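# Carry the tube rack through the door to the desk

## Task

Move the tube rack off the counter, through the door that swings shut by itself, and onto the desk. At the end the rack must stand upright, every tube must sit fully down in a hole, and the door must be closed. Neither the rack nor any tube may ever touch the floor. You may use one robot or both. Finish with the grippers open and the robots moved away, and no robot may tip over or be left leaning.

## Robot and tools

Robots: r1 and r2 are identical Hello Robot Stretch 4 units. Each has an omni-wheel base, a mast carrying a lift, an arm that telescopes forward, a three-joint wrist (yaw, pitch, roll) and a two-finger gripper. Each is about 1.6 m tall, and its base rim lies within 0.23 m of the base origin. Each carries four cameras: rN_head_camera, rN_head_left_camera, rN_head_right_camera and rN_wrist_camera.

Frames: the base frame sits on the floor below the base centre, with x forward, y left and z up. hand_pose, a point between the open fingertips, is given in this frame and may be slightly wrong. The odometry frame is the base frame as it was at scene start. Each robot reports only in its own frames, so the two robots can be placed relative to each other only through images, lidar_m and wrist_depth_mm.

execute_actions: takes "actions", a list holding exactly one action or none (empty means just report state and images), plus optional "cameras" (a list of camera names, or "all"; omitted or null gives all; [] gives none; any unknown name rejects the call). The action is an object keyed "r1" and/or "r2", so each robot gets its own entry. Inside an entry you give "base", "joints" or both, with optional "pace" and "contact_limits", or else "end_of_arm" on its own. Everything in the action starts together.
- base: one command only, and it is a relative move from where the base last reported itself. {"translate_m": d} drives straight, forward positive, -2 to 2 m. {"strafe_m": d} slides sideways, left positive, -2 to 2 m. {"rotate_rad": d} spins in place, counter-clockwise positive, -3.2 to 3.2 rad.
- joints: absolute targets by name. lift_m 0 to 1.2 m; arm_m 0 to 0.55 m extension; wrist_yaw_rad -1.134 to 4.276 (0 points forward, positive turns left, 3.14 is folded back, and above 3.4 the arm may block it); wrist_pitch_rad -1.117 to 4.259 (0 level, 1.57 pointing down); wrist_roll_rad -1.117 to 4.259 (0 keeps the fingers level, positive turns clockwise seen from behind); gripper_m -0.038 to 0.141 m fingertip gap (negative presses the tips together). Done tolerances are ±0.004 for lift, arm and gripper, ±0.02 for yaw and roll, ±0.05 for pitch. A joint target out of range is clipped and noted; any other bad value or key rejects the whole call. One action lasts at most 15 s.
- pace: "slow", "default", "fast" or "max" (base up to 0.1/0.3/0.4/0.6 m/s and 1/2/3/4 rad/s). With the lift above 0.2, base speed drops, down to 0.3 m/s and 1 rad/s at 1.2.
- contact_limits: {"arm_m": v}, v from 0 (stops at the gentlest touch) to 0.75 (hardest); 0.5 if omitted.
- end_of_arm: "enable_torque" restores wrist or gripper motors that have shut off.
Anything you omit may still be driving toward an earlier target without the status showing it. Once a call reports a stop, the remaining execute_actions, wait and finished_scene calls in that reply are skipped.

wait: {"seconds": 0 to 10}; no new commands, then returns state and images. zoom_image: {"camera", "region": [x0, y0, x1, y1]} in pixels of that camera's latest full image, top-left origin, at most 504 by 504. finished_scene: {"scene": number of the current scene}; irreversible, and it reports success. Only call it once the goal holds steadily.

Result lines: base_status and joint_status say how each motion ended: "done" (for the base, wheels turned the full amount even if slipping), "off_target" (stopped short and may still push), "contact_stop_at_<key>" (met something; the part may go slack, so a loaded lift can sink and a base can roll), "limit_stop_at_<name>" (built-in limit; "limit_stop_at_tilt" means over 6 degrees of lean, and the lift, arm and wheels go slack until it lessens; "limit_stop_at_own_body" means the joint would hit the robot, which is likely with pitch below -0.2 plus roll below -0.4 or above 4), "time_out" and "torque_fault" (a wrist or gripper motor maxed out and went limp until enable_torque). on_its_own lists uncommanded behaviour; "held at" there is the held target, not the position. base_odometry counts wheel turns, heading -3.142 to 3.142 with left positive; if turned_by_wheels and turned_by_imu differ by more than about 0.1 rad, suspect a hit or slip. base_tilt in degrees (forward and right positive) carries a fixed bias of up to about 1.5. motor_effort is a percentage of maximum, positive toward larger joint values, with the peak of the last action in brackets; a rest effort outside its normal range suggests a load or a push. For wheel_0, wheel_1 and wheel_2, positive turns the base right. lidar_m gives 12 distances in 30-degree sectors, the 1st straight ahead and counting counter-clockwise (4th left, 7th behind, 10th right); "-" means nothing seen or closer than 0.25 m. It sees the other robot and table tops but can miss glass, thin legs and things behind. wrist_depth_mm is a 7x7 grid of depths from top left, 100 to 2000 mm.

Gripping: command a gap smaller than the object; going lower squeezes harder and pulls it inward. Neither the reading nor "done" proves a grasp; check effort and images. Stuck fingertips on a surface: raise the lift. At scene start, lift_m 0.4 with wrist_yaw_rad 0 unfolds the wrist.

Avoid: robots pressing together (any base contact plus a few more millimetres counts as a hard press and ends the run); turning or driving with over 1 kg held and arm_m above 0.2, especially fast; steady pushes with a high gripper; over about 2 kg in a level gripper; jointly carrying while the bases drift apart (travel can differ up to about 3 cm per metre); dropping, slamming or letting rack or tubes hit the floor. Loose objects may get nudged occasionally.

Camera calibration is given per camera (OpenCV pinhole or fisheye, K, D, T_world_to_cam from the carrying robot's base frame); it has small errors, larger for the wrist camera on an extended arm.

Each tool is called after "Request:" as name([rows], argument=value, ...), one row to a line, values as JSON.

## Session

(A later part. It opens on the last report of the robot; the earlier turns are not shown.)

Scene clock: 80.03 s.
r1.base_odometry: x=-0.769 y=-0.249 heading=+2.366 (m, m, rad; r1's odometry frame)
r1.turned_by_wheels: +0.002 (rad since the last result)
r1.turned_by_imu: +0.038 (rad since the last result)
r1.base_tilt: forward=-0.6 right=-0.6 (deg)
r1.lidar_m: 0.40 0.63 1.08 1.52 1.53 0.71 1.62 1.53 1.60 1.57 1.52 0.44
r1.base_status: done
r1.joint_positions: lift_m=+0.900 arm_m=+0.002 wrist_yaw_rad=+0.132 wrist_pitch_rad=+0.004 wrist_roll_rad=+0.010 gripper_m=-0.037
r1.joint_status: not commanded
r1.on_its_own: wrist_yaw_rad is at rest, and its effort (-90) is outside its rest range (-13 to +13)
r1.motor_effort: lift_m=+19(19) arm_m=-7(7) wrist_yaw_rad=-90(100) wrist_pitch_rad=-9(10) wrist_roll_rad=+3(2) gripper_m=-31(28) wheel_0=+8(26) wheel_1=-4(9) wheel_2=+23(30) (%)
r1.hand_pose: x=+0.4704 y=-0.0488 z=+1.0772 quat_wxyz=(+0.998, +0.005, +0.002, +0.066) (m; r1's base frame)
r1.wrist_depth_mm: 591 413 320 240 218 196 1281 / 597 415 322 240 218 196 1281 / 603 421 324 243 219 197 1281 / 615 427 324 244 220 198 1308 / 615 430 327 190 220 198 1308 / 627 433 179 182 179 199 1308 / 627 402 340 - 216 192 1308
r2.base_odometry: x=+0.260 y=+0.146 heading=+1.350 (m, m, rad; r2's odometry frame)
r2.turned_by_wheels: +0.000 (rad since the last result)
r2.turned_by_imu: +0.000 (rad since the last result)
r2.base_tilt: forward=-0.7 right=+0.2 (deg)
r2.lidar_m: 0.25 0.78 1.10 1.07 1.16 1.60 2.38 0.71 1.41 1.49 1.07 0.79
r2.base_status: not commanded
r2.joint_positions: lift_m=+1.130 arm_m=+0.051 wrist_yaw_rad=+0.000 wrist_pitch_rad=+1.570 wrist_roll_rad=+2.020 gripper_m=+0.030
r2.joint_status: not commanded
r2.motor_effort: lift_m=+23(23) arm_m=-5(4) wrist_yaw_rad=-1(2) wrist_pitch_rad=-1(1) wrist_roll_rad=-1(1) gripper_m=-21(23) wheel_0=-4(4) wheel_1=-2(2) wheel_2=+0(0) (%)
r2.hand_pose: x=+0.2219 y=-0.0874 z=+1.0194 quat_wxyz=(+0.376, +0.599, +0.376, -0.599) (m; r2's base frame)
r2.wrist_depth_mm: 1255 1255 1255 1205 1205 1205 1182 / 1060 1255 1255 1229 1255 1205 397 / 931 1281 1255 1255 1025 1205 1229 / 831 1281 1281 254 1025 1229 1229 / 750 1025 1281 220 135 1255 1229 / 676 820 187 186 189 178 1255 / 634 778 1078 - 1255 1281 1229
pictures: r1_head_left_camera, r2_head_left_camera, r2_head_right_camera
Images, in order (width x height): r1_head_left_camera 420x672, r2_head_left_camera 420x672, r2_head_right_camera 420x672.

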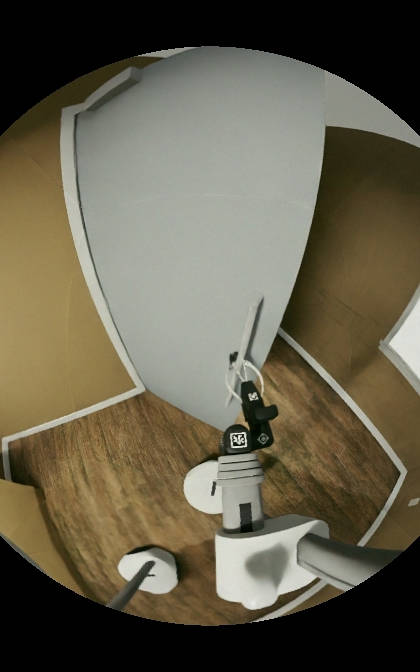

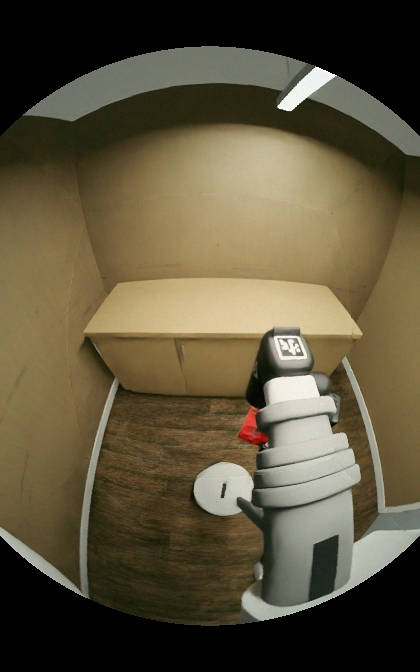

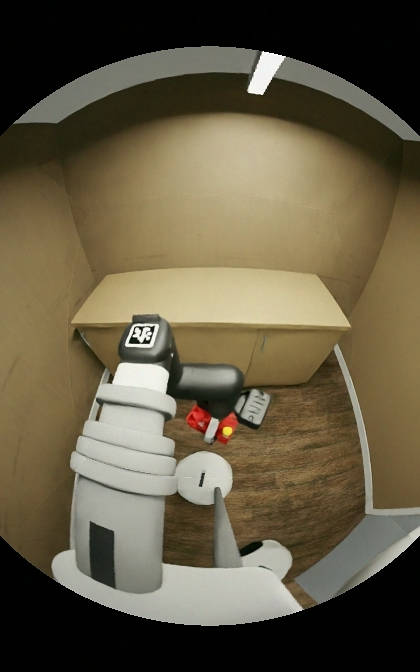

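Request:
execute_actions([
  {"r2":{"base":{"strafe_m":0.45}}},
], cameras=[])

Request:
execute_actions([
  {"r2":{"base":{"translate_m":-1.5}}},
], cameras=[])

Request:
execute_actions([
  {"r1":{"base":{"strafe_m":0.3},"pace":"slow"},"r2":{"base":{"rotate_rad":-1.57},"pace":"slow"}},
], cameras=[])

Request:
execute_actions([
  {"r1":{"base":{"translate_m":-0.22},"pace":"slow"}},
], cameras=["r2_head_left_camera","r2_head_right_camera"])

Scene clock: 90.30 s.
r1.base_odometry: x=-0.769 y=-0.249 heading=+2.366 (m, m, rad; r1's odometry frame)
r1.turned_by_wheels: +0.000 (rad since the last result)
r1.turned_by_imu: +0.001 (rad since the last result)
r1.base_tilt: forward=-0.5 right=-0.6 (deg)
r1.lidar_m: 0.38 0.61 1.06 1.50 1.53 1.01 0.97 1.53 1.62 1.59 1.54 0.43
r1.base_status: not commanded
r1.joint_positions: lift_m=+0.900 arm_m=+0.002 wrist_yaw_rad=+0.132 wrist_pitch_rad=+0.004 wrist_roll_rad=+0.010 gripper_m=-0.037
r1.joint_status: not commanded
r1.on_its_own: wrist_yaw_rad is at rest, and its effort (-90) is outside its rest range (-13 to +13)
r1.motor_effort: lift_m=+19(19) arm_m=-7(7) wrist_yaw_rad=-90(90) wrist_pitch_rad=-10(9) wrist_roll_rad=+1(1) gripper_m=-24(29) wheel_0=+8(8) wheel_1=-3(3) wheel_2=+23(22) (%)
r1.hand_pose: x=+0.4704 y=-0.0488 z=+1.0772 quat_wxyz=(+0.998, +0.005, +0.002, +0.066) (m; r1's base frame)
r1.wrist_depth_mm: 591 413 319 240 217 195 1281 / 591 421 322 240 218 196 1281 / 603 421 320 242 219 197 1281 / 609 424 325 242 220 198 1281 / 609 430 327 189 221 198 1281 / 621 433 180 181 179 199 1308 / 621 399 342 - 216 192 1281
r2.base_odometry: x=-0.179 y=+0.245 heading=+1.349 (m, m, rad; r2's odometry frame)
r2.turned_by_wheels: +0.000 (rad since the last result)
r2.turned_by_imu: +0.000 (rad since the last result)
r2.base_tilt: forward=-0.6 right=+0.2 (deg)
r2.lidar_m: 0.25 0.76 0.67 0.64 0.67 0.96 2.38 1.02 1.00 1.94 1.07 0.79
r2.base_status: done
r2.joint_positions: lift_m=+1.130 arm_m=+0.051 wrist_yaw_rad=+0.000 wrist_pitch_rad=+1.570 wrist_roll_rad=+2.020 gripper_m=+0.030
r2.joint_status: not commanded
r2.motor_effort: lift_m=+23(23) arm_m=-4(4) wrist_yaw_rad=+1(1) wrist_pitch_rad=-1(2) wrist_roll_rad=-1(1) gripper_m=-20(19) wheel_0=-2(13) wheel_1=+0(10) wheel_2=+0(1) (%)
r2.hand_pose: x=+0.2219 y=-0.0874 z=+1.0194 quat_wxyz=(+0.376, +0.599, +0.376, -0.599) (m; r2's base frame)
r2.wrist_depth_mm: 1281 1255 1255 1255 1205 1205 1205 / 1078 1281 1255 1229 1229 1205 399 / 931 1281 1255 1229 1025 1182 1205 / 831 1281 1281 256 1025 1229 1229 / 750 1025 1255 220 135 1255 1229 / 691 820 188 185 190 178 1229 / 640 788 1098 - 1281 1182 1060
pictures: none
No camera images: the call's "cameras" was empty. Leave "cameras" out to get every camera's image.

Scene clock: 96.77 s.
r1.base_odometry: x=-0.769 y=-0.249 heading=+2.366 (m, m, rad; r1's odometry frame)
r1.turned_by_wheels: +0.000 (rad since the last result)
r1.turned_by_imu: +0.002 (rad since the last result)
r1.base_tilt: forward=-0.5 right=-0.6 (deg)
r1.lidar_m: 0.40 0.62 1.09 1.53 1.55 1.62 1.61 1.53 0.84 0.99 1.54 0.43
r1.base_status: not commanded
r1.joint_positions: lift_m=+0.900 arm_m=+0.002 wrist_yaw_rad=+0.132 wrist_pitch_rad=+0.004 wrist_roll_rad=+0.010 gripper_m=-0.037
r1.joint_status: not commanded
r1.on_its_own: wrist_yaw_rad is at rest, and its effort (-90) is outside its rest range (-13 to +13)
r1.motor_effort: lift_m=+19(19) arm_m=-7(6) wrist_yaw_rad=-90(89) wrist_pitch_rad=-9(9) wrist_roll_rad=+1(2) gripper_m=-28(31) wheel_0=+8(8) wheel_1=-3(4) wheel_2=+23(23) (%)
r1.hand_pose: x=+0.4704 y=-0.0488 z=+1.0772 quat_wxyz=(+0.998, +0.005, +0.002, +0.066) (m; r1's base frame)
r1.wrist_depth_mm: 591 410 319 240 218 195 1281 / 591 415 322 241 219 196 1281 / 603 424 324 242 220 197 1308 / 615 424 324 243 220 198 1281 / 621 430 329 189 221 198 1281 / 621 433 179 181 178 199 1281 / 627 402 342 - 216 192 1281
r2.base_odometry: x=-0.509 y=-1.218 heading=+1.349 (m, m, rad; r2's odometry frame)
r2.turned_by_wheels: +0.000 (rad since the last result)
r2.turned_by_imu: +0.004 (rad since the last result)
r2.base_tilt: forward=-0.6 right=+0.2 (deg)
r2.lidar_m: 0.25 0.96 0.73 0.68 0.72 0.93 0.83 0.89 1.30 1.27 0.92 0.97
r2.base_status: done
r2.joint_positions: lift_m=+1.130 arm_m=+0.051 wrist_yaw_rad=+0.000 wrist_pitch_rad=+1.570 wrist_roll_rad=+2.020 gripper_m=+0.030
r2.joint_status: not commanded
r2.motor_effort: lift_m=+22(23) arm_m=-5(5) wrist_yaw_rad=+0(2) wrist_pitch_rad=+0(0) wrist_roll_rad=-1(1) gripper_m=-22(22) wheel_0=-4(6) wheel_1=-1(7) wheel_2=+0(10) (%)
r2.hand_pose: x=+0.2219 y=-0.0874 z=+1.0195 quat_wxyz=(+0.376, +0.599, +0.376, -0.599) (m; r2's base frame)
r2.wrist_depth_mm: 1008 1118 1255 1229 1205 1205 1182 / 1078 1255 1255 1255 1229 1229 402 / 1281 1281 1281 1281 1025 1229 1205 / 1336 1255 1281 257 1042 1205 1229 / 1308 1308 1281 220 135 1255 1255 / 1336 1308 188 186 190 178 1229 / 1336 1336 1308 - 1281 1255 1098
pictures: none
No camera images: the call's "cameras" was empty. Leave "cameras" out to get every camera's image.

Scene clock: 100.93 s.
r1.base_odometry: x=-0.979 y=-0.463 heading=+2.364 (m, m, rad; r1's odometry frame)
r1.turned_by_wheels: -0.002 (rad since the last result)
r1.turned_by_imu: -0.340 (rad since the last result)
r1.base_tilt: forward=-0.5 right=-0.5 (deg)
r1.lidar_m: 0.39 0.52 0.83 0.99 1.44 1.42 1.62 1.70 1.68 1.09 1.69 0.39
r1.base_status: done
r1.joint_positions: lift_m=+0.900 arm_m=+0.002 wrist_yaw_rad=+0.075 wrist_pitch_rad=+0.003 wrist_roll_rad=+0.009 gripper_m=-0.037
r1.joint_status: not commanded
r1.on_its_own: wrist_yaw_rad is at rest, and its effort (+74) is outside its rest range (-13 to +13)
r1.motor_effort: lift_m=+19(19) arm_m=-6(7) wrist_yaw_rad=+74(90) wrist_pitch_rad=-7(10) wrist_roll_rad=+3(2) gripper_m=-22(27) wheel_0=-21(25) wheel_1=-3(5) wheel_2=-4(24) (%)
r1.hand_pose: x=+0.4670 y=-0.0657 z=+1.0774 quat_wxyz=(+0.999, +0.005, +0.002, +0.037) (m; r1's base frame)
r1.wrist_depth_mm: 286 270 254 240 223 218 1255 / 290 271 255 241 223 219 1229 / 293 273 256 242 224 222 1255 / 293 274 257 244 225 222 1229 / 294 274 260 242 226 224 1229 / 296 278 256 216 173 220 1255 / 297 279 259 - 230 223 1255
r2.base_odometry: x=-0.509 y=-1.218 heading=-0.220 (m, m, rad; r2's odometry frame)
r2.turned_by_wheels: -1.569 (rad since the last result)
r2.turned_by_imu: -1.587 (rad since the last result)
r2.base_tilt: forward=-0.7 right=+0.2 (deg)
r2.lidar_m: 0.25 1.12 1.29 2.23 0.94 0.71 0.67 0.73 0.91 0.84 0.91 1.33
r2.base_status: done
r2.joint_positions: lift_m=+1.130 arm_m=+0.051 wrist_yaw_rad=+0.000 wrist_pitch_rad=+1.570 wrist_roll_rad=+2.020 gripper_m=+0.030
r2.joint_status: not commanded
r2.motor_effort: lift_m=+22(22) arm_m=-4(5) wrist_yaw_rad=-1(0) wrist_pitch_rad=-1(0) wrist_roll_rad=-1(1) gripper_m=-22(21) wheel_0=+4(7) wheel_1=+4(5) wheel_2=+3(5) (%)
r2.hand_pose: x=+0.2219 y=-0.0874 z=+1.0195 quat_wxyz=(+0.376, +0.599, +0.376, -0.599) (m; r2's base frame)
r2.wrist_depth_mm: 1098 1255 1255 1229 1229 1182 1138 / 1281 1281 1281 1255 1229 1205 397 / 1281 1308 1255 1229 1025 1229 1229 / 1308 1255 1281 256 1042 1229 1205 / 1308 1336 1281 220 135 1255 1255 / 1336 1308 187 185 190 178 1255 / 1308 1308 1308 - 1281 1255 1255
pictures: none
No camera images: the call's "cameras" was empty. Leave "cameras" out to get every camera's image.

Scene clock: 104.40 s.
r1.base_odometry: x=-0.823 y=-0.617 heading=+2.366 (m, m, rad; r1's odometry frame)
r1.turned_by_wheels: +0.002 (rad since the last result)
r1.turned_by_imu: +0.026 (rad since the last result)
r1.base_tilt: forward=-0.5 right=-0.6 (deg)
r1.lidar_m: 0.39 0.60 0.99 1.17 1.27 1.24 1.43 1.57 1.55 1.12 1.15 0.44
r1.base_status: done
r1.joint_positions: lift_m=+0.900 arm_m=+0.002 wrist_yaw_rad=+0.131 wrist_pitch_rad=+0.003 wrist_roll_rad=+0.010 gripper_m=-0.037
r1.joint_status: not commanded
r1.on_its_own: wrist_yaw_rad is at rest, and its effort (-89) is outside its rest range (-13 to +13)
r1.motor_effort: lift_m=+19(19) arm_m=-6(6) wrist_yaw_rad=-89(98) wrist_pitch_rad=-8(9) wrist_roll_rad=+1(3) gripper_m=-28(29) wheel_0=+10(17) wheel_1=-3(6) wheel_2=+22(26) (%)
r1.hand_pose: x=+0.4703 y=-0.0489 z=+1.0773 quat_wxyz=(+0.998, +0.005, +0.002, +0.066) (m; r1's base frame)
r1.wrist_depth_mm: 508 384 306 238 218 198 1397 / 512 387 309 240 219 198 1430 / 521 389 309 239 220 202 1430 / 525 392 312 240 220 204 1430 / 530 394 314 189 220 205 1397 / 535 397 179 180 179 206 1397 / 544 366 329 - 216 203 1397
r2.base_odometry: x=-0.509 y=-1.218 heading=-0.220 (m, m, rad; r2's odometry frame)
r2.turned_by_wheels: +0.000 (rad since the last result)
r2.turned_by_imu: +0.000 (rad since the last result)
r2.base_tilt: forward=-0.6 right=+0.3 (deg)
r2.lidar_m: 0.25 1.14 1.13 2.23 0.96 0.68 0.68 0.73 0.88 0.83 0.87 1.31
r2.base_status: not commanded
r2.joint_positions: lift_m=+1.130 arm_m=+0.051 wrist_yaw_rad=+0.000 wrist_pitch_rad=+1.570 wrist_roll_rad=+2.020 gripper_m=+0.030
r2.joint_status: not commanded
r2.motor_effort: lift_m=+22(22) arm_m=-4(5) wrist_yaw_rad=-1(1) wrist_pitch_rad=-1(1) wrist_roll_rad=-1(0) gripper_m=-23(21) wheel_0=+5(4) wheel_1=+4(4) wheel_2=+2(2) (%)
r2.hand_pose: x=+0.2219 y=-0.0874 z=+1.0195 quat_wxyz=(+0.376, +0.599, +0.376, -0.599) (m; r2's base frame)
r2.wrist_depth_mm: 1098 1255 1281 1229 1255 1205 1118 / 1281 1255 1229 1229 1229 1182 399 / 1308 1308 1281 1255 1025 1229 1205 / 1308 1308 1281 256 1025 1205 1229 / 1308 1308 1281 220 135 1255 1229 / 1366 1336 187 186 189 178 1229 / 1336 1308 1308 - 1255 1281 1281
pictures: r2_head_left_camera, r2_head_right_camera
Images, in order (width x height): r2_head_left_camera 420x672, r2_head_right_camera 420x672.

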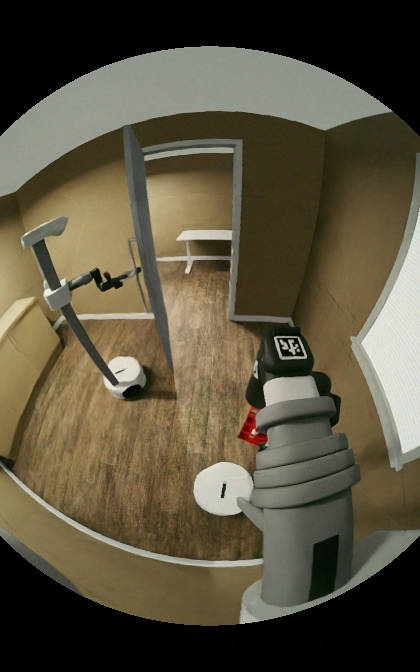

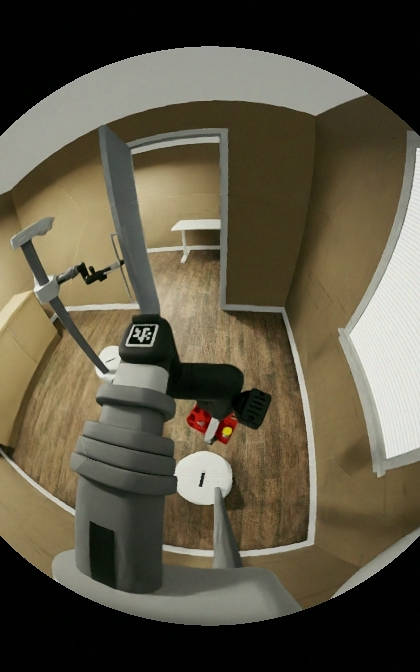

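Request:
execute_actions([
  {"r2":{"base":{"strafe_m":0.07},"pace":"slow"}},
], cameras=["r2_head_left_camera","r2_head_camera"])

Request:
execute_actions([
  {"r2":{"base":{"translate_m":0.7},"pace":"slow"}},
], cameras=["r2_head_left_camera","r2_head_camera"])

Scene clock: 122.53 s.
r1.base_odometry: x=-0.823 y=-0.617 heading=+2.366 (m, m, rad; r1's odometry frame)
r1.turned_by_wheels: +0.000 (rad since the last result)
r1.turned_by_imu: +0.001 (rad since the last result)
r1.base_tilt: forward=-0.5 right=-0.6 (deg)
r1.lidar_m: 0.39 0.61 1.01 1.15 1.26 1.25 1.42 1.57 1.55 1.07 1.15 0.45
r1.base_status: not commanded
r1.joint_positions: lift_m=+0.900 arm_m=+0.002 wrist_yaw_rad=+0.131 wrist_pitch_rad=+0.003 wrist_roll_rad=+0.010 gripper_m=-0.037
r1.joint_status: not commanded
r1.on_its_own: wrist_yaw_rad is at rest, and its effort (-89) is outside its rest range (-13 to +13)
r1.motor_effort: lift_m=+19(19) arm_m=-6(6) wrist_yaw_rad=-89(90) wrist_pitch_rad=-9(10) wrist_roll_rad=+1(3) gripper_m=-30(31) wheel_0=+10(10) wheel_1=-2(2) wheel_2=+21(22) (%)
r1.hand_pose: x=+0.4703 y=-0.0489 z=+1.0773 quat_wxyz=(+0.998, +0.005, +0.002, +0.066) (m; r1's base frame)
r1.wrist_depth_mm: 504 382 306 236 218 198 1397 / 517 387 309 238 219 199 1397 / 521 392 309 239 220 203 1430 / 530 392 312 241 221 204 1397 / 525 394 315 189 221 205 1397 / 539 397 179 181 179 205 1397 / 544 373 325 - 216 203 1464
r2.base_odometry: x=-0.493 y=-1.150 heading=-0.220 (m, m, rad; r2's odometry frame)
r2.turned_by_wheels: +0.000 (rad since the last result)
r2.turned_by_imu: +0.000 (rad since the last result)
r2.base_tilt: forward=-0.6 right=+0.2 (deg)
r2.lidar_m: 0.25 1.08 1.09 2.17 0.96 0.70 0.66 0.72 0.99 0.91 0.96 1.43
r2.base_status: done
r2.joint_positions: lift_m=+1.130 arm_m=+0.051 wrist_yaw_rad=+0.000 wrist_pitch_rad=+1.570 wrist_roll_rad=+2.020 gripper_m=+0.030
r2.joint_status: not commanded
r2.motor_effort: lift_m=+22(22) arm_m=-4(5) wrist_yaw_rad=+1(2) wrist_pitch_rad=-1(1) wrist_roll_rad=+0(1) gripper_m=-22(22) wheel_0=-4(12) wheel_1=+3(6) wheel_2=+0(1) (%)
r2.hand_pose: x=+0.2219 y=-0.0874 z=+1.0195 quat_wxyz=(+0.376, +0.599, +0.376, -0.599) (m; r2's base frame)
r2.wrist_depth_mm: 1182 1255 1255 1229 1229 1205 1138 / 1281 1255 1229 1281 1229 1205 397 / 1281 1281 1255 1281 1042 1229 1205 / 1281 1308 1255 256 1025 1229 1229 / 1308 1308 1308 220 184 1255 1255 / 1336 1336 188 186 189 178 1229 / 1366 1308 1308 - 1281 1281 1255
pictures: r2_head_camera, r2_head_left_camera
Images, in order (width x height): r2_head_camera 420x560, r2_head_left_camera 420x672.

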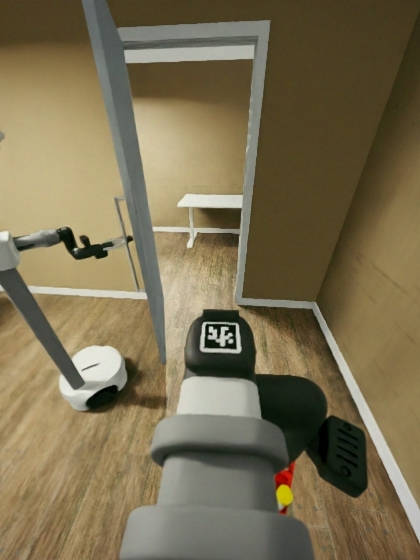

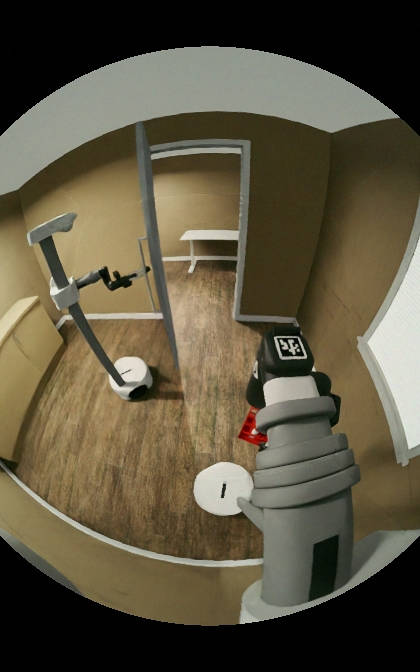

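Scene clock: 130.83 s.
r1.base_odometry: x=-0.823 y=-0.617 heading=+2.366 (m, m, rad; r1's odometry frame)
r1.turned_by_wheels: +0.000 (rad since the last result)
r1.turned_by_imu: +0.002 (rad since the last result)
r1.base_tilt: forward=-0.5 right=-0.7 (deg)
r1.lidar_m: 0.38 0.61 1.00 1.16 1.26 1.26 1.45 1.55 1.54 1.78 0.68 0.44
r1.base_status: not commanded
r1.joint_positions: lift_m=+0.900 arm_m=+0.002 wrist_yaw_rad=+0.131 wrist_pitch_rad=+0.003 wrist_roll_rad=+0.010 gripper_m=-0.037
r1.joint_status: not commanded
r1.on_its_own: wrist_yaw_rad is at rest, and its effort (-89) is outside its rest range (-13 to +13)
r1.motor_effort: lift_m=+19(19) arm_m=-6(6) wrist_yaw_rad=-89(91) wrist_pitch_rad=-9(8) wrist_roll_rad=+2(2) gripper_m=-26(26) wheel_0=+10(10) wheel_1=-2(2) wheel_2=+21(22) (%)
r1.hand_pose: x=+0.4703 y=-0.0489 z=+1.0773 quat_wxyz=(+0.998, +0.005, +0.002, +0.066) (m; r1's base frame)
r1.wrist_depth_mm: 508 384 307 237 218 198 1430 / 512 387 307 240 220 198 1397 / 525 392 309 240 220 204 1397 / 530 394 310 241 220 203 1430 / 530 397 315 189 222 205 1430 / 539 397 179 181 179 205 1430 / 539 373 327 - 216 202 1464
r2.base_odometry: x=+0.190 y=-1.303 heading=-0.220 (m, m, rad; r2's odometry frame)
r2.turned_by_wheels: +0.000 (rad since the last result)
r2.turned_by_imu: -0.003 (rad since the last result)
r2.base_tilt: forward=-0.6 right=+0.3 (deg)
r2.lidar_m: 0.25 0.62 0.62 0.69 1.93 1.44 1.38 1.36 0.96 0.93 1.04 1.28
r2.base_status: done
r2.joint_positions: lift_m=+1.130 arm_m=+0.051 wrist_yaw_rad=+0.000 wrist_pitch_rad=+1.570 wrist_roll_rad=+2.020 gripper_m=+0.030
r2.joint_status: not commanded
r2.motor_effort: lift_m=+22(22) arm_m=-5(4) wrist_yaw_rad=+0(1) wrist_pitch_rad=-1(1) wrist_roll_rad=-1(1) gripper_m=-21(20) wheel_0=+5(10) wheel_1=+2(5) wheel_2=-3(9) (%)
r2.hand_pose: x=+0.2219 y=-0.0874 z=+1.0195 quat_wxyz=(+0.376, +0.599, +0.376, -0.599) (m; r2's base frame)
r2.wrist_depth_mm: 1205 1255 1281 1205 1229 1182 1205 / 1255 1281 1255 1229 1255 1205 397 / 1281 1281 1255 1255 1042 1229 1205 / 1308 1281 1255 257 1025 1281 1229 / 1308 1308 1281 220 136 1255 1229 / 1308 1281 187 186 189 178 1255 / 1336 1336 1308 - 1281 1229 1281
pictures: r2_head_camera, r2_head_left_camera
Images, in order (width x height): r2_head_camera 420x560, r2_head_left_camera 420x672.

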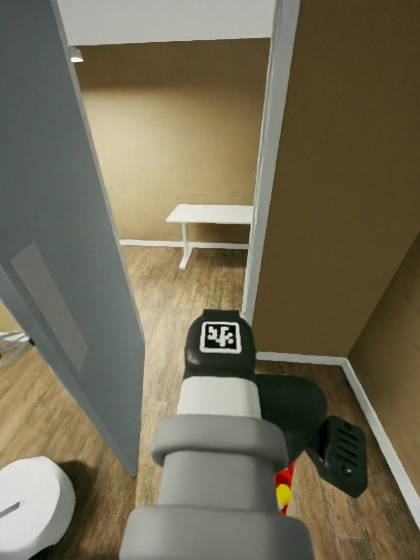

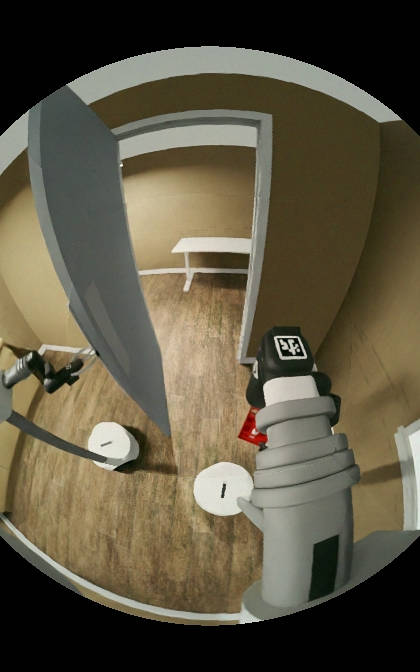

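Request:
execute_actions([
  {"r2":{"base":{"strafe_m":0.08},"pace":"slow"}},
], cameras=[])

Request:
execute_actions([
  {"r2":{"base":{"translate_m":0.5},"pace":"slow"}},
], cameras=["r2_head_left_camera","r2_head_camera"])

Scene clock: 140.87 s.
r1.base_odometry: x=-0.823 y=-0.617 heading=+2.366 (m, m, rad; r1's odometry frame)
r1.turned_by_wheels: +0.000 (rad since the last result)
r1.turned_by_imu: +0.001 (rad since the last result)
r1.base_tilt: forward=-0.6 right=-0.7 (deg)
r1.lidar_m: 0.40 0.59 0.99 1.14 1.24 1.25 1.43 1.57 1.56 1.78 0.61 0.44
r1.base_status: not commanded
r1.joint_positions: lift_m=+0.900 arm_m=+0.002 wrist_yaw_rad=+0.131 wrist_pitch_rad=+0.003 wrist_roll_rad=+0.010 gripper_m=-0.037
r1.joint_status: not commanded
r1.on_its_own: wrist_yaw_rad is at rest, and its effort (-90) is outside its rest range (-13 to +13)
r1.motor_effort: lift_m=+19(19) arm_m=-6(6) wrist_yaw_rad=-90(88) wrist_pitch_rad=-9(9) wrist_roll_rad=+1(2) gripper_m=-30(28) wheel_0=+10(10) wheel_1=-2(3) wheel_2=+22(22) (%)
r1.hand_pose: x=+0.4703 y=-0.0489 z=+1.0773 quat_wxyz=(+0.998, +0.005, +0.002, +0.066) (m; r1's base frame)
r1.wrist_depth_mm: 517 387 306 238 218 198 1430 / 517 389 307 239 219 199 1430 / 521 389 310 239 220 203 1430 / 530 394 312 241 221 204 1397 / 530 394 314 190 221 204 1397 / 539 397 180 181 178 205 1430 / 539 373 329 - 216 203 1430
r2.base_odometry: x=+0.207 y=-1.225 heading=-0.220 (m, m, rad; r2's odometry frame)
r2.turned_by_wheels: +0.000 (rad since the last result)
r2.turned_by_imu: +0.000 (rad since the last result)
r2.base_tilt: forward=-0.6 right=+0.2 (deg)
r2.lidar_m: 0.25 0.53 0.61 0.62 1.90 1.43 1.37 1.45 1.06 1.01 1.11 1.27
r2.base_status: done
r2.joint_positions: lift_m=+1.130 arm_m=+0.051 wrist_yaw_rad=+0.000 wrist_pitch_rad=+1.570 wrist_roll_rad=+2.020 gripper_m=+0.030
r2.joint_status: not commanded
r2.motor_effort: lift_m=+22(22) arm_m=-5(5) wrist_yaw_rad=-2(2) wrist_pitch_rad=+0(1) wrist_roll_rad=+0(1) gripper_m=-20(20) wheel_0=-6(9) wheel_1=+3(6) wheel_2=+0(3) (%)
r2.hand_pose: x=+0.2219 y=-0.0874 z=+1.0195 quat_wxyz=(+0.376, +0.599, +0.376, -0.599) (m; r2's base frame)
r2.wrist_depth_mm: 1255 1281 1229 1281 1229 1205 1182 / 1281 1255 1281 1255 1205 1205 399 / 1281 1281 1255 1229 1008 1229 1182 / 1336 1308 1255 255 1025 1205 1205 / 1336 1281 1308 220 183 1229 1255 / 1308 1336 187 186 190 178 1229 / 1336 1336 1336 - 1281 1281 1255
pictures: none
No camera images: the call's "cameras" was empty. Leave "cameras" out to get every camera's image.

Scene clock: 147.17 s.
r1.base_odometry: x=-0.823 y=-0.617 heading=+2.366 (m, m, rad; r1's odometry frame)
r1.turned_by_wheels: +0.000 (rad since the last result)
r1.turned_by_imu: +0.002 (rad since the last result)
r1.base_tilt: forward=-0.6 right=-0.6 (deg)
r1.lidar_m: 0.38 0.61 0.99 1.15 1.27 1.26 1.45 1.55 1.56 1.77 1.81 0.43
r1.base_status: not commanded
r1.joint_positions: lift_m=+0.900 arm_m=+0.002 wrist_yaw_rad=+0.131 wrist_pitch_rad=+0.003 wrist_roll_rad=+0.010 gripper_m=-0.037
r1.joint_status: not commanded
r1.on_its_own: wrist_yaw_rad is at rest, and its effort (-89) is outside its rest range (-13 to +13)
r1.motor_effort: lift_m=+19(19) arm_m=-6(6) wrist_yaw_rad=-89(89) wrist_pitch_rad=-8(9) wrist_roll_rad=+2(1) gripper_m=-28(28) wheel_0=+10(10) wheel_1=-2(2) wheel_2=+22(22) (%)
r1.hand_pose: x=+0.4703 y=-0.0489 z=+1.0773 quat_wxyz=(+0.998, +0.005, +0.002, +0.066) (m; r1's base frame)
r1.wrist_depth_mm: 504 384 306 239 218 198 1366 / 512 387 307 238 220 200 1430 / 521 392 310 240 220 203 1430 / 530 394 312 241 220 203 1397 / 535 392 315 189 221 205 1430 / 539 402 179 180 179 205 1430 / 535 370 327 - 216 204 1430
r2.base_odometry: x=+0.695 y=-1.334 heading=-0.220 (m, m, rad; r2's odometry frame)
r2.turned_by_wheels: +0.000 (rad since the last result)
r2.turned_by_imu: -0.002 (rad since the last result)
r2.base_tilt: forward=-0.6 right=+0.3 (deg)
r2.lidar_m: 0.25 0.70 0.41 0.32 0.59 1.91 1.88 1.44 1.11 1.07 1.01 0.76
r2.base_status: done
r2.joint_positions: lift_m=+1.130 arm_m=+0.051 wrist_yaw_rad=+0.000 wrist_pitch_rad=+1.570 wrist_roll_rad=+2.020 gripper_m=+0.030
r2.joint_status: not commanded
r2.motor_effort: lift_m=+22(22) arm_m=-4(4) wrist_yaw_rad=+1(1) wrist_pitch_rad=-2(1) wrist_roll_rad=-1(0) gripper_m=-20(23) wheel_0=+5(6) wheel_1=+3(7) wheel_2=-4(9) (%)
r2.hand_pose: x=+0.2219 y=-0.0874 z=+1.0195 quat_wxyz=(+0.376, +0.599, +0.376, -0.599) (m; r2's base frame)
r2.wrist_depth_mm: 1078 1281 1255 1205 1229 1229 1182 / 976 1255 1229 1255 1229 1205 399 / 854 1229 1255 1255 1042 1229 1229 / 759 1098 1255 255 1025 1229 1229 / 750 1281 1255 220 135 1255 1229 / 1336 1336 188 186 189 178 1160 / 1366 1336 1308 - 946 788 661
pictures: r2_head_camera, r2_head_left_camera
Images, in order (width x height): r2_head_camera 420x560, r2_head_left_camera 420x672.

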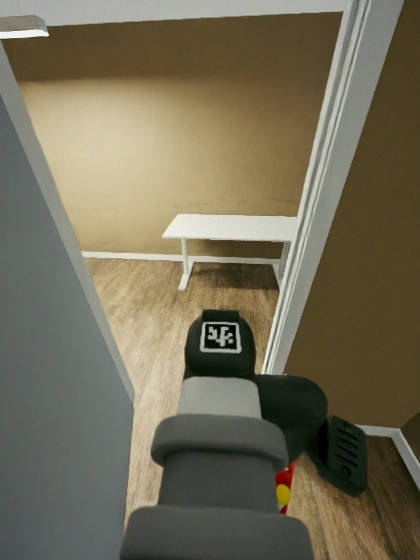

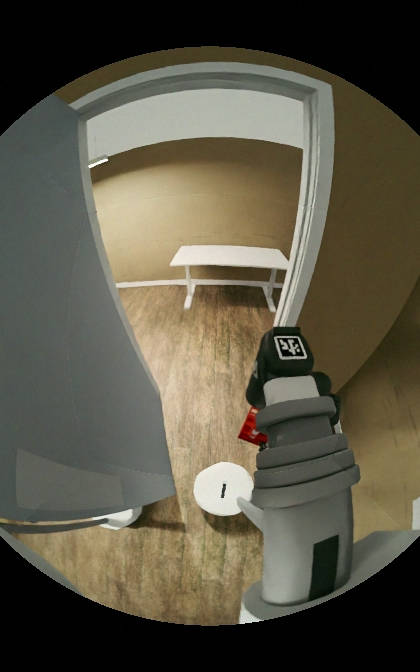

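Request:
execute_actions([
  {"r2":{"base":{"translate_m":0.3},"pace":"slow"}},
], cameras=[])

Request:
execute_actions([
  {"r2":{"base":{"strafe_m":0.08},"pace":"slow"}},
], cameras=["r2_head_left_camera","r2_head_camera"])

Scene clock: 159.20 s.
r1.base_odometry: x=-0.823 y=-0.617 heading=+2.366 (m, m, rad; r1's odometry frame)
r1.turned_by_wheels: +0.000 (rad since the last result)
r1.turned_by_imu: +0.002 (rad since the last result)
r1.base_tilt: forward=-0.5 right=-0.6 (deg)
r1.lidar_m: 0.39 0.59 1.01 1.15 1.25 1.24 1.44 1.55 1.56 1.77 1.83 0.45
r1.base_status: not commanded
r1.joint_positions: lift_m=+0.900 arm_m=+0.002 wrist_yaw_rad=+0.131 wrist_pitch_rad=+0.003 wrist_roll_rad=+0.010 gripper_m=-0.037
r1.joint_status: not commanded
r1.on_its_own: wrist_yaw_rad is at rest, and its effort (-90) is outside its rest range (-13 to +13)
r1.motor_effort: lift_m=+19(19) arm_m=-6(6) wrist_yaw_rad=-90(90) wrist_pitch_rad=-9(9) wrist_roll_rad=+1(1) gripper_m=-29(29) wheel_0=+10(10) wheel_1=-2(2) wheel_2=+22(22) (%)
r1.hand_pose: x=+0.4703 y=-0.0489 z=+1.0773 quat_wxyz=(+0.998, +0.005, +0.002, +0.066) (m; r1's base frame)
r1.wrist_depth_mm: 508 384 306 237 218 198 1430 / 517 387 310 238 219 199 1430 / 521 394 310 239 220 203 1397 / 530 394 312 242 220 204 1430 / 530 394 314 189 221 204 1430 / 535 402 180 180 179 205 1430 / 544 373 327 - 216 203 1430
r2.base_odometry: x=+0.987 y=-1.399 heading=-0.220 (m, m, rad; r2's odometry frame)
r2.turned_by_wheels: +0.000 (rad since the last result)
r2.turned_by_imu: -0.001 (rad since the last result)
r2.base_tilt: forward=-0.6 right=+0.2 (deg)
r2.lidar_m: 0.25 1.90 0.48 0.41 0.41 0.44 2.16 1.48 1.12 1.07 0.60 0.47
r2.base_status: done
r2.joint_positions: lift_m=+1.130 arm_m=+0.051 wrist_yaw_rad=+0.000 wrist_pitch_rad=+1.570 wrist_roll_rad=+2.020 gripper_m=+0.030
r2.joint_status: not commanded
r2.motor_effort: lift_m=+22(22) arm_m=-4(4) wrist_yaw_rad=-1(0) wrist_pitch_rad=-1(1) wrist_roll_rad=-1(1) gripper_m=-22(18) wheel_0=+5(6) wheel_1=+2(4) wheel_2=-5(9) (%)
r2.hand_pose: x=+0.2219 y=-0.0874 z=+1.0195 quat_wxyz=(+0.376, +0.599, +0.376, -0.599) (m; r2's base frame)
r2.wrist_depth_mm: 492 798 1229 1229 1205 1182 1182 / 439 668 1281 1255 1229 1229 402 / 370 554 1138 1255 1042 1229 1205 / 392 621 1281 257 1025 1229 1229 / 1281 1281 1281 220 147 1205 1025 / 1366 1281 187 186 189 178 854 / 1336 1336 1336 - 1078 904 750
pictures: none
No camera images: the call's "cameras" was empty. Leave "cameras" out to get every camera's image.

Scene clock: 161.13 s.
r1.base_odometry: x=-0.823 y=-0.617 heading=+2.366 (m, m, rad; r1's odometry frame)
r1.turned_by_wheels: +0.000 (rad since the last result)
r1.turned_by_imu: +0.000 (rad since the last result)
r1.base_tilt: forward=-0.5 right=-0.6 (deg)
r1.lidar_m: 0.40 0.59 1.00 1.15 1.26 1.24 1.43 1.58 1.55 1.80 1.82 0.43
r1.base_status: not commanded
r1.joint_positions: lift_m=+0.900 arm_m=+0.002 wrist_yaw_rad=+0.131 wrist_pitch_rad=+0.003 wrist_roll_rad=+0.010 gripper_m=-0.037
r1.joint_status: not commanded
r1.on_its_own: wrist_yaw_rad is at rest, and its effort (-90) is outside its rest range (-13 to +13)
r1.motor_effort: lift_m=+19(19) arm_m=-6(6) wrist_yaw_rad=-90(90) wrist_pitch_rad=-9(9) wrist_roll_rad=+1(1) gripper_m=-25(30) wheel_0=+10(10) wheel_1=-2(3) wheel_2=+22(22) (%)
r1.hand_pose: x=+0.4703 y=-0.0489 z=+1.0773 quat_wxyz=(+0.998, +0.005, +0.002, +0.066) (m; r1's base frame)
r1.wrist_depth_mm: 512 382 306 237 218 198 1430 / 517 384 309 239 219 199 1430 / 521 389 307 239 220 202 1397 / 525 392 312 242 221 204 1430 / 530 397 314 189 220 204 1430 / 539 397 179 180 179 206 1430 / 539 373 327 - 216 203 1430
r2.base_odometry: x=+1.005 y=-1.321 heading=-0.220 (m, m, rad; r2's odometry frame)
r2.turned_by_wheels: +0.000 (rad since the last result)
r2.turned_by_imu: +0.000 (rad since the last result)
r2.base_tilt: forward=-0.5 right=+0.3 (deg)
r2.lidar_m: 0.25 0.73 0.40 0.33 0.33 0.39 2.18 1.57 1.21 1.15 0.62 0.53
r2.base_status: done
r2.joint_positions: lift_m=+1.130 arm_m=+0.051 wrist_yaw_rad=+0.000 wrist_pitch_rad=+1.570 wrist_roll_rad=+2.020 gripper_m=+0.030
r2.joint_status: not commanded
r2.motor_effort: lift_m=+22(22) arm_m=-5(4) wrist_yaw_rad=-1(1) wrist_pitch_rad=-1(2) wrist_roll_rad=-1(1) gripper_m=-21(23) wheel_0=-5(8) wheel_1=+2(5) wheel_2=+0(2) (%)
r2.hand_pose: x=+0.2219 y=-0.0874 z=+1.0195 quat_wxyz=(+0.376, +0.599, +0.376, -0.599) (m; r2's base frame)
r2.wrist_depth_mm: 492 820 1229 1205 1205 1205 1205 / 424 668 1281 1255 1229 1205 397 / 442 634 1205 1255 1025 1205 1255 / 1308 1281 1281 256 1025 1229 1229 / 1308 1336 1308 220 135 1118 904 / 1308 1308 187 186 190 178 732 / 1366 1366 1281 - 946 798 661
pictures: r2_head_camera, r2_head_left_camera
Images, in order (width x height): r2_head_camera 420x560, r2_head_left_camera 420x672.

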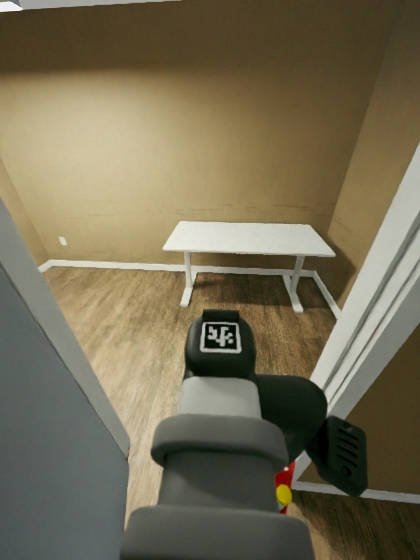

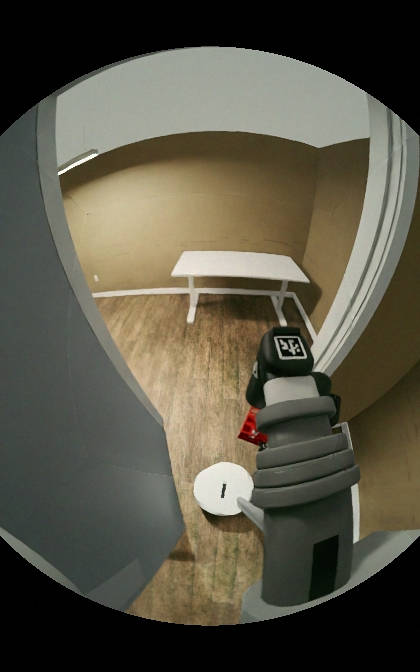

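Request:
execute_actions([
  {"r2":{"base":{"translate_m":0.5},"pace":"slow"}},
], cameras=[])

Request:
execute_actions([
  {"r2":{"base":{"translate_m":0.75},"joints":{"lift_m":1.19}}},
], cameras=["r2_head_left_camera","r2_head_camera"])

Scene clock: 171.73 s.
r1.base_odometry: x=-0.823 y=-0.617 heading=+2.366 (m, m, rad; r1's odometry frame)
r1.turned_by_wheels: +0.000 (rad since the last result)
r1.turned_by_imu: +0.003 (rad since the last result)
r1.base_tilt: forward=-0.5 right=-0.6 (deg)
r1.lidar_m: 0.39 0.60 0.98 1.16 1.25 1.26 1.45 1.58 1.55 1.79 1.83 0.45
r1.base_status: not commanded
r1.joint_positions: lift_m=+0.900 arm_m=+0.002 wrist_yaw_rad=+0.131 wrist_pitch_rad=+0.003 wrist_roll_rad=+0.010 gripper_m=-0.037
r1.joint_status: not commanded
r1.on_its_own: wrist_yaw_rad is at rest, and its effort (-90) is outside its rest range (-13 to +13)
r1.motor_effort: lift_m=+19(19) arm_m=-6(6) wrist_yaw_rad=-90(90) wrist_pitch_rad=-9(9) wrist_roll_rad=+2(1) gripper_m=-28(26) wheel_0=+10(10) wheel_1=-3(2) wheel_2=+22(22) (%)
r1.hand_pose: x=+0.4703 y=-0.0489 z=+1.0773 quat_wxyz=(+0.998, +0.005, +0.002, +0.066) (m; r1's base frame)
r1.wrist_depth_mm: 508 384 306 237 220 198 1430 / 517 387 306 238 219 199 1397 / 521 392 312 240 219 202 1397 / 525 392 310 241 220 204 1397 / 535 397 314 189 222 204 1464 / 535 399 179 180 178 205 1430 / 539 373 327 - 216 203 1430
r2.base_odometry: x=+1.493 y=-1.430 heading=-0.219 (m, m, rad; r2's odometry frame)
r2.turned_by_wheels: +0.001 (rad since the last result)
r2.turned_by_imu: -0.002 (rad since the last result)
r2.base_tilt: forward=-0.6 right=+0.3 (deg)
r2.lidar_m: 0.25 1.39 2.62 0.46 0.45 0.54 2.68 1.62 1.28 0.32 1.23 1.36
r2.base_status: done
r2.joint_positions: lift_m=+1.130 arm_m=+0.051 wrist_yaw_rad=+0.000 wrist_pitch_rad=+1.570 wrist_roll_rad=+2.020 gripper_m=+0.030
r2.joint_status: not commanded
r2.motor_effort: lift_m=+22(22) arm_m=-5(4) wrist_yaw_rad=-1(1) wrist_pitch_rad=-1(1) wrist_roll_rad=+0(1) gripper_m=-21(19) wheel_0=+6(9) wheel_1=+4(6) wheel_2=-3(6) (%)
r2.hand_pose: x=+0.2219 y=-0.0874 z=+1.0195 quat_wxyz=(+0.376, +0.599, +0.376, -0.599) (m; r2's base frame)
r2.wrist_depth_mm: 1255 1255 1229 1025 1229 1205 1205 / 1308 1255 1229 1281 1229 1205 399 / 1308 1281 1281 1281 1025 1205 1205 / 1308 1281 1281 256 1025 1205 1229 / 1336 1308 1281 220 135 1255 1118 / 1366 1281 188 186 190 179 904 / 1336 1336 1336 - 1281 1008 809
pictures: none
No camera images: the call's "cameras" was empty. Leave "cameras" out to get every camera's image.

Scene clock: 175.70 s.
r1.base_odometry: x=-0.823 y=-0.617 heading=+2.366 (m, m, rad; r1's odometry frame)
r1.turned_by_wheels: +0.000 (rad since the last result)
r1.turned_by_imu: +0.001 (rad since the last result)
r1.base_tilt: forward=-0.5 right=-0.6 (deg)
r1.lidar_m: 0.40 0.61 1.01 1.16 1.26 1.23 1.43 1.57 1.57 1.77 1.84 0.45
r1.base_status: not commanded
r1.joint_positions: lift_m=+0.900 arm_m=+0.002 wrist_yaw_rad=+0.131 wrist_pitch_rad=+0.003 wrist_roll_rad=+0.010 gripper_m=-0.037
r1.joint_status: not commanded
r1.on_its_own: wrist_yaw_rad is at rest, and its effort (-89) is outside its rest range (-13 to +13)
r1.motor_effort: lift_m=+19(19) arm_m=-6(6) wrist_yaw_rad=-89(90) wrist_pitch_rad=-9(8) wrist_roll_rad=+2(2) gripper_m=-25(27) wheel_0=+10(10) wheel_1=-2(2) wheel_2=+22(22) (%)
r1.hand_pose: x=+0.4703 y=-0.0489 z=+1.0773 quat_wxyz=(+0.998, +0.005, +0.002, +0.066) (m; r1's base frame)
r1.wrist_depth_mm: 508 387 306 237 218 198 1430 / 517 384 309 239 218 199 1397 / 517 389 309 240 220 203 1430 / 525 392 314 241 220 204 1430 / 530 397 315 189 221 205 1430 / 539 399 180 180 179 206 1397 / 539 370 327 - 216 202 1397
r2.base_odometry: x=+2.225 y=-1.593 heading=-0.219 (m, m, rad; r2's odometry frame)
r2.turned_by_wheels: +0.000 (rad since the last result)
r2.turned_by_imu: -0.002 (rad since the last result)
r2.base_tilt: forward=-0.6 right=+0.3 (deg)
r2.lidar_m: 0.25 0.61 2.01 2.33 0.95 0.83 1.35 0.77 0.99 1.20 0.78 0.55
r2.base_status: done
r2.joint_positions: lift_m=+1.190 arm_m=+0.051 wrist_yaw_rad=+0.000 wrist_pitch_rad=+1.570 wrist_roll_rad=+2.020 gripper_m=+0.030
r2.joint_status: all done
r2.motor_effort: lift_m=+22(21) arm_m=-4(4) wrist_yaw_rad=+0(2) wrist_pitch_rad=+0(1) wrist_roll_rad=-1(1) gripper_m=-19(19) wheel_0=+4(7) wheel_1=+1(8) wheel_2=-2(11) (%)
r2.hand_pose: x=+0.2219 y=-0.0874 z=+1.0795 quat_wxyz=(+0.376, +0.599, +0.376, -0.599) (m; r2's base frame)
r2.wrist_depth_mm: 1336 1308 1281 1281 1281 1255 1255 / 1281 1366 1308 1336 1308 1281 399 / 609 1336 1336 1336 1098 1281 1255 / 609 1397 1336 256 1078 1308 1281 / 615 1336 1336 220 135 1308 1281 / 621 615 187 186 190 178 1308 / 627 621 1397 - 1336 1336 1308
pictures: r2_head_camera, r2_head_left_camera
Images, in order (width x height): r2_head_camera 420x560, r2_head_left_camera 420x672.

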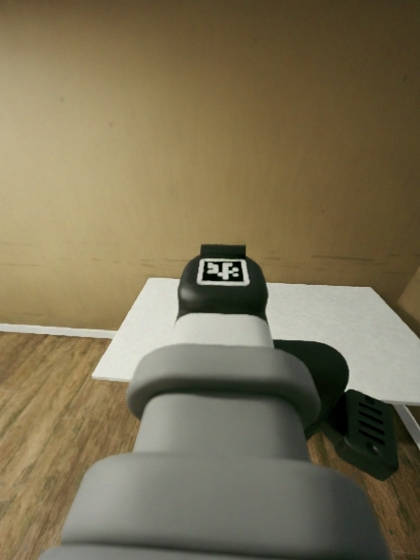

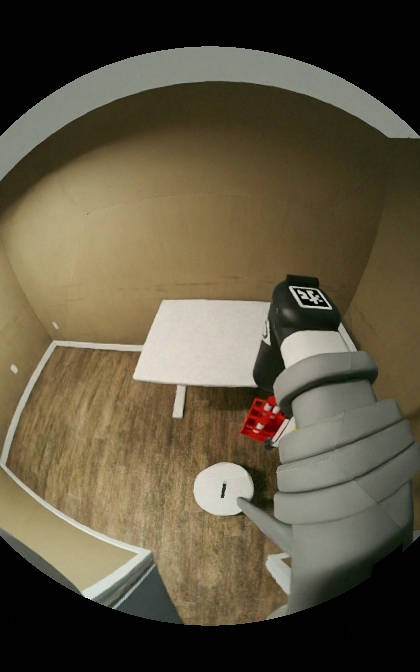

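Request:
execute_actions([
  {"r1":{"joints":{"gripper_m":0.12}},"r2":{"base":{"translate_m":0.18},"joints":{"lift_m":0.96,"arm_m":0.5},"pace":"slow"}},
], cameras=["r2_wrist_camera","r2_head_left_camera","r1_head_left_camera"])

Scene clock: 187.87 s.
r1.base_odometry: x=-0.822 y=-0.617 heading=+2.364 (m, m, rad; r1's odometry frame)
r1.turned_by_wheels: -0.002 (rad since the last result)
r1.turned_by_imu: +0.000 (rad since the last result)
r1.base_tilt: forward=-0.6 right=-0.6 (deg)
r1.lidar_m: 1.10 1.00 1.01 1.14 1.25 1.25 1.44 1.55 1.57 1.77 1.83 1.82
r1.base_status: not commanded
r1.joint_positions: lift_m=+0.900 arm_m=+0.002 wrist_yaw_rad=+0.100 wrist_pitch_rad=+0.002 wrist_roll_rad=+0.010 gripper_m=+0.120
r1.joint_status: all done
r1.on_its_own: wrist_yaw_rad moved -0.031 to your old target +0.100
r1.motor_effort: lift_m=+19(19) arm_m=-6(6) wrist_yaw_rad=-1(88) wrist_pitch_rad=-6(9) wrist_roll_rad=+1(1) gripper_m=-5(29) wheel_0=+0(10) wheel_1=+0(2) wheel_2=-1(22) (%)
r1.hand_pose: x=+0.4686 y=-0.0581 z=+1.0776 quat_wxyz=(+0.999, +0.005, +0.001, +0.050) (m; r1's base frame)
r1.wrist_depth_mm: 741 820 917 1060 1537 1618 1397 / 732 820 917 1060 1618 1618 1397 / 741 820 917 1060 1618 1661 1397 / 741 842 931 1078 1618 1708 1397 / 741 831 946 1060 1576 1576 1397 / 750 820 904 1025 1537 1537 1430 / 750 820 917 - 1708 1618 1366
r2.base_odometry: x=+2.400 y=-1.632 heading=-0.219 (m, m, rad; r2's odometry frame)
r2.turned_by_wheels: +0.000 (rad since the last result)
r2.turned_by_imu: -0.001 (rad since the last result)
r2.base_tilt: forward=-0.6 right=+0.2 (deg)
r2.lidar_m: 0.36 0.41 0.57 2.54 1.21 0.97 0.99 0.93 1.27 1.19 0.54 0.39
r2.base_status: done
r2.joint_positions: lift_m=+0.960 arm_m=+0.499 wrist_yaw_rad=+0.000 wrist_pitch_rad=+1.570 wrist_roll_rad=+2.020 gripper_m=+0.030
r2.joint_status: all done
r2.motor_effort: lift_m=+16(21) arm_m=+5(7) wrist_yaw_rad=-1(1) wrist_pitch_rad=-1(2) wrist_roll_rad=-1(1) gripper_m=-24(21) wheel_0=+5(7) wheel_1=+2(3) wheel_2=-4(11) (%)
r2.hand_pose: x=+0.6702 y=-0.0874 z=+0.8500 quat_wxyz=(+0.376, +0.599, +0.376, -0.599) (m; r2's base frame)
r2.wrist_depth_mm: 359 353 351 347 343 340 338 / 362 359 355 349 347 342 340 / 362 362 357 353 351 343 342 / 370 364 357 256 353 351 347 / 370 368 362 220 135 349 347 / 377 373 188 185 189 178 353 / 379 373 368 - 359 357 355
pictures: r1_head_left_camera, r2_head_left_camera, r2_wrist_camera
camera_calibration (this result's frames):
r2_wrist_camera: T_world_to_cam=[[-0.890223, 0.453368, -0.0442862, 0.684303], [0.451646, 0.891121, 0.0438046, -0.214448], [0.059324, 0.0189942, -0.998058, 1.03635], [0, 0, 0, 1]] pos_world=[0.644557, -0.138826, 1.07403]
Images, in order (width x height): r1_head_left_camera 420x672, r2_head_left_camera 420x672, r2_wrist_camera 616x392.

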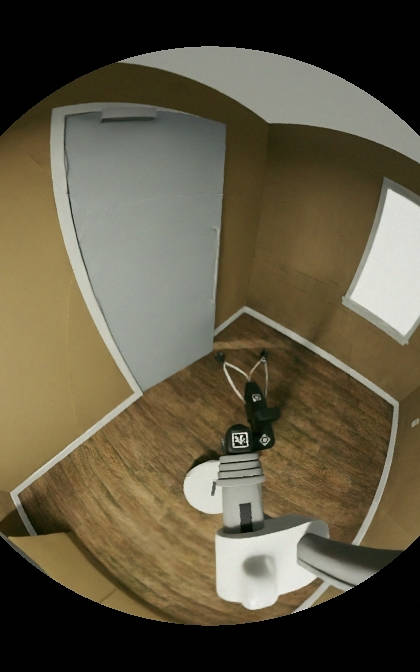

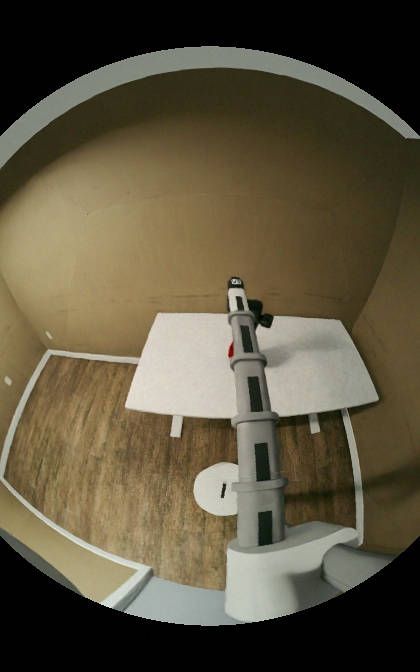

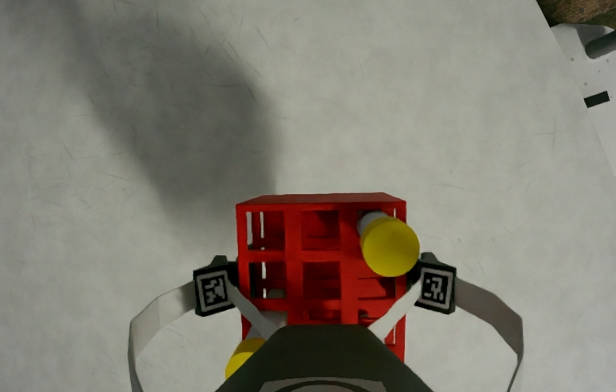

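Request:
execute_actions([
  {"r2":{"joints":{"lift_m":0.878},"pace":"slow"}},
], cameras=["r2_wrist_camera"])

Scene clock: 192.00 s.
r1.base_odometry: x=-0.822 y=-0.617 heading=+2.364 (m, m, rad; r1's odometry frame)
r1.turned_by_wheels: +0.000 (rad since the last result)
r1.turned_by_imu: +0.001 (rad since the last result)
r1.base_tilt: forward=-0.6 right=-0.6 (deg)
r1.lidar_m: 1.20 1.01 1.01 1.14 1.25 1.23 1.42 1.57 1.54 1.79 1.83 1.83
r1.base_status: not commanded
r1.joint_positions: lift_m=+0.900 arm_m=+0.002 wrist_yaw_rad=+0.100 wrist_pitch_rad=+0.002 wrist_roll_rad=+0.010 gripper_m=+0.120
r1.joint_status: not commanded
r1.motor_effort: lift_m=+19(19) arm_m=-6(6) wrist_yaw_rad=+0(1) wrist_pitch_rad=-5(6) wrist_roll_rad=+0(0) gripper_m=+0(2) wheel_0=+0(0) wheel_1=+0(0) wheel_2=-1(1) (%)
r1.hand_pose: x=+0.4686 y=-0.0581 z=+1.0776 quat_wxyz=(+0.999, +0.005, +0.001, +0.050) (m; r1's base frame)
r1.wrist_depth_mm: 759 878 1008 1205 1537 1576 1366 / 768 866 1025 1255 1576 1618 1397 / 750 878 1042 1229 1618 1661 1366 / 768 878 1042 1229 1618 1618 1366 / 778 891 1025 1255 1537 1618 1430 / 778 866 1008 1255 1499 1537 1430 / 778 878 1008 - 1661 1661 1397
r2.base_odometry: x=+2.400 y=-1.632 heading=-0.219 (m, m, rad; r2's odometry frame)
r2.turned_by_wheels: +0.000 (rad since the last result)
r2.turned_by_imu: +0.000 (rad since the last result)
r2.base_tilt: forward=-0.5 right=+0.3 (deg)
r2.lidar_m: 0.37 0.37 0.56 2.53 1.20 0.96 0.90 0.93 1.23 1.20 0.50 0.41
r2.base_status: not commanded
r2.joint_positions: lift_m=+0.878 arm_m=+0.499 wrist_yaw_rad=+0.000 wrist_pitch_rad=+1.570 wrist_roll_rad=+2.020 gripper_m=+0.030
r2.joint_status: all done
r2.motor_effort: lift_m=+16(16) arm_m=+5(5) wrist_yaw_rad=-1(1) wrist_pitch_rad=-1(1) wrist_roll_rad=+0(1) gripper_m=-21(21) wheel_0=+5(5) wheel_1=+2(2) wheel_2=-4(4) (%)
r2.hand_pose: x=+0.6702 y=-0.0874 z=+0.7680 quat_wxyz=(+0.376, +0.599, +0.376, -0.599) (m; r2's base frame)
r2.wrist_depth_mm: 276 272 270 267 263 262 - / 278 274 272 268 266 264 262 / 281 277 273 271 268 265 264 / 282 279 276 256 271 266 266 / 285 283 279 220 136 270 268 / 289 283 187 186 189 178 270 / 291 287 285 - 277 274 -
pictures: r2_wrist_camera
camera_calibration (this result's frames):
r2_wrist_camera: T_world_to_cam=[[-0.890223, 0.453368, -0.0442861, 0.680673], [0.451646, 0.891121, 0.0438046, -0.210857], [0.0593239, 0.0189942, -0.998058, 0.954505], [0, 0, 0, 1]] pos_world=[0.644559, -0.138826, 0.992032]
Images, in order (width x height): r2_wrist_camera 616x392.

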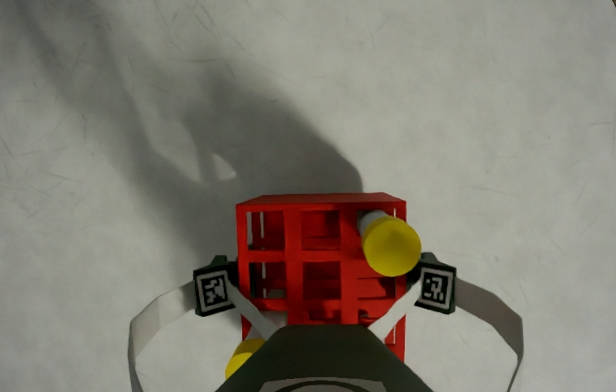

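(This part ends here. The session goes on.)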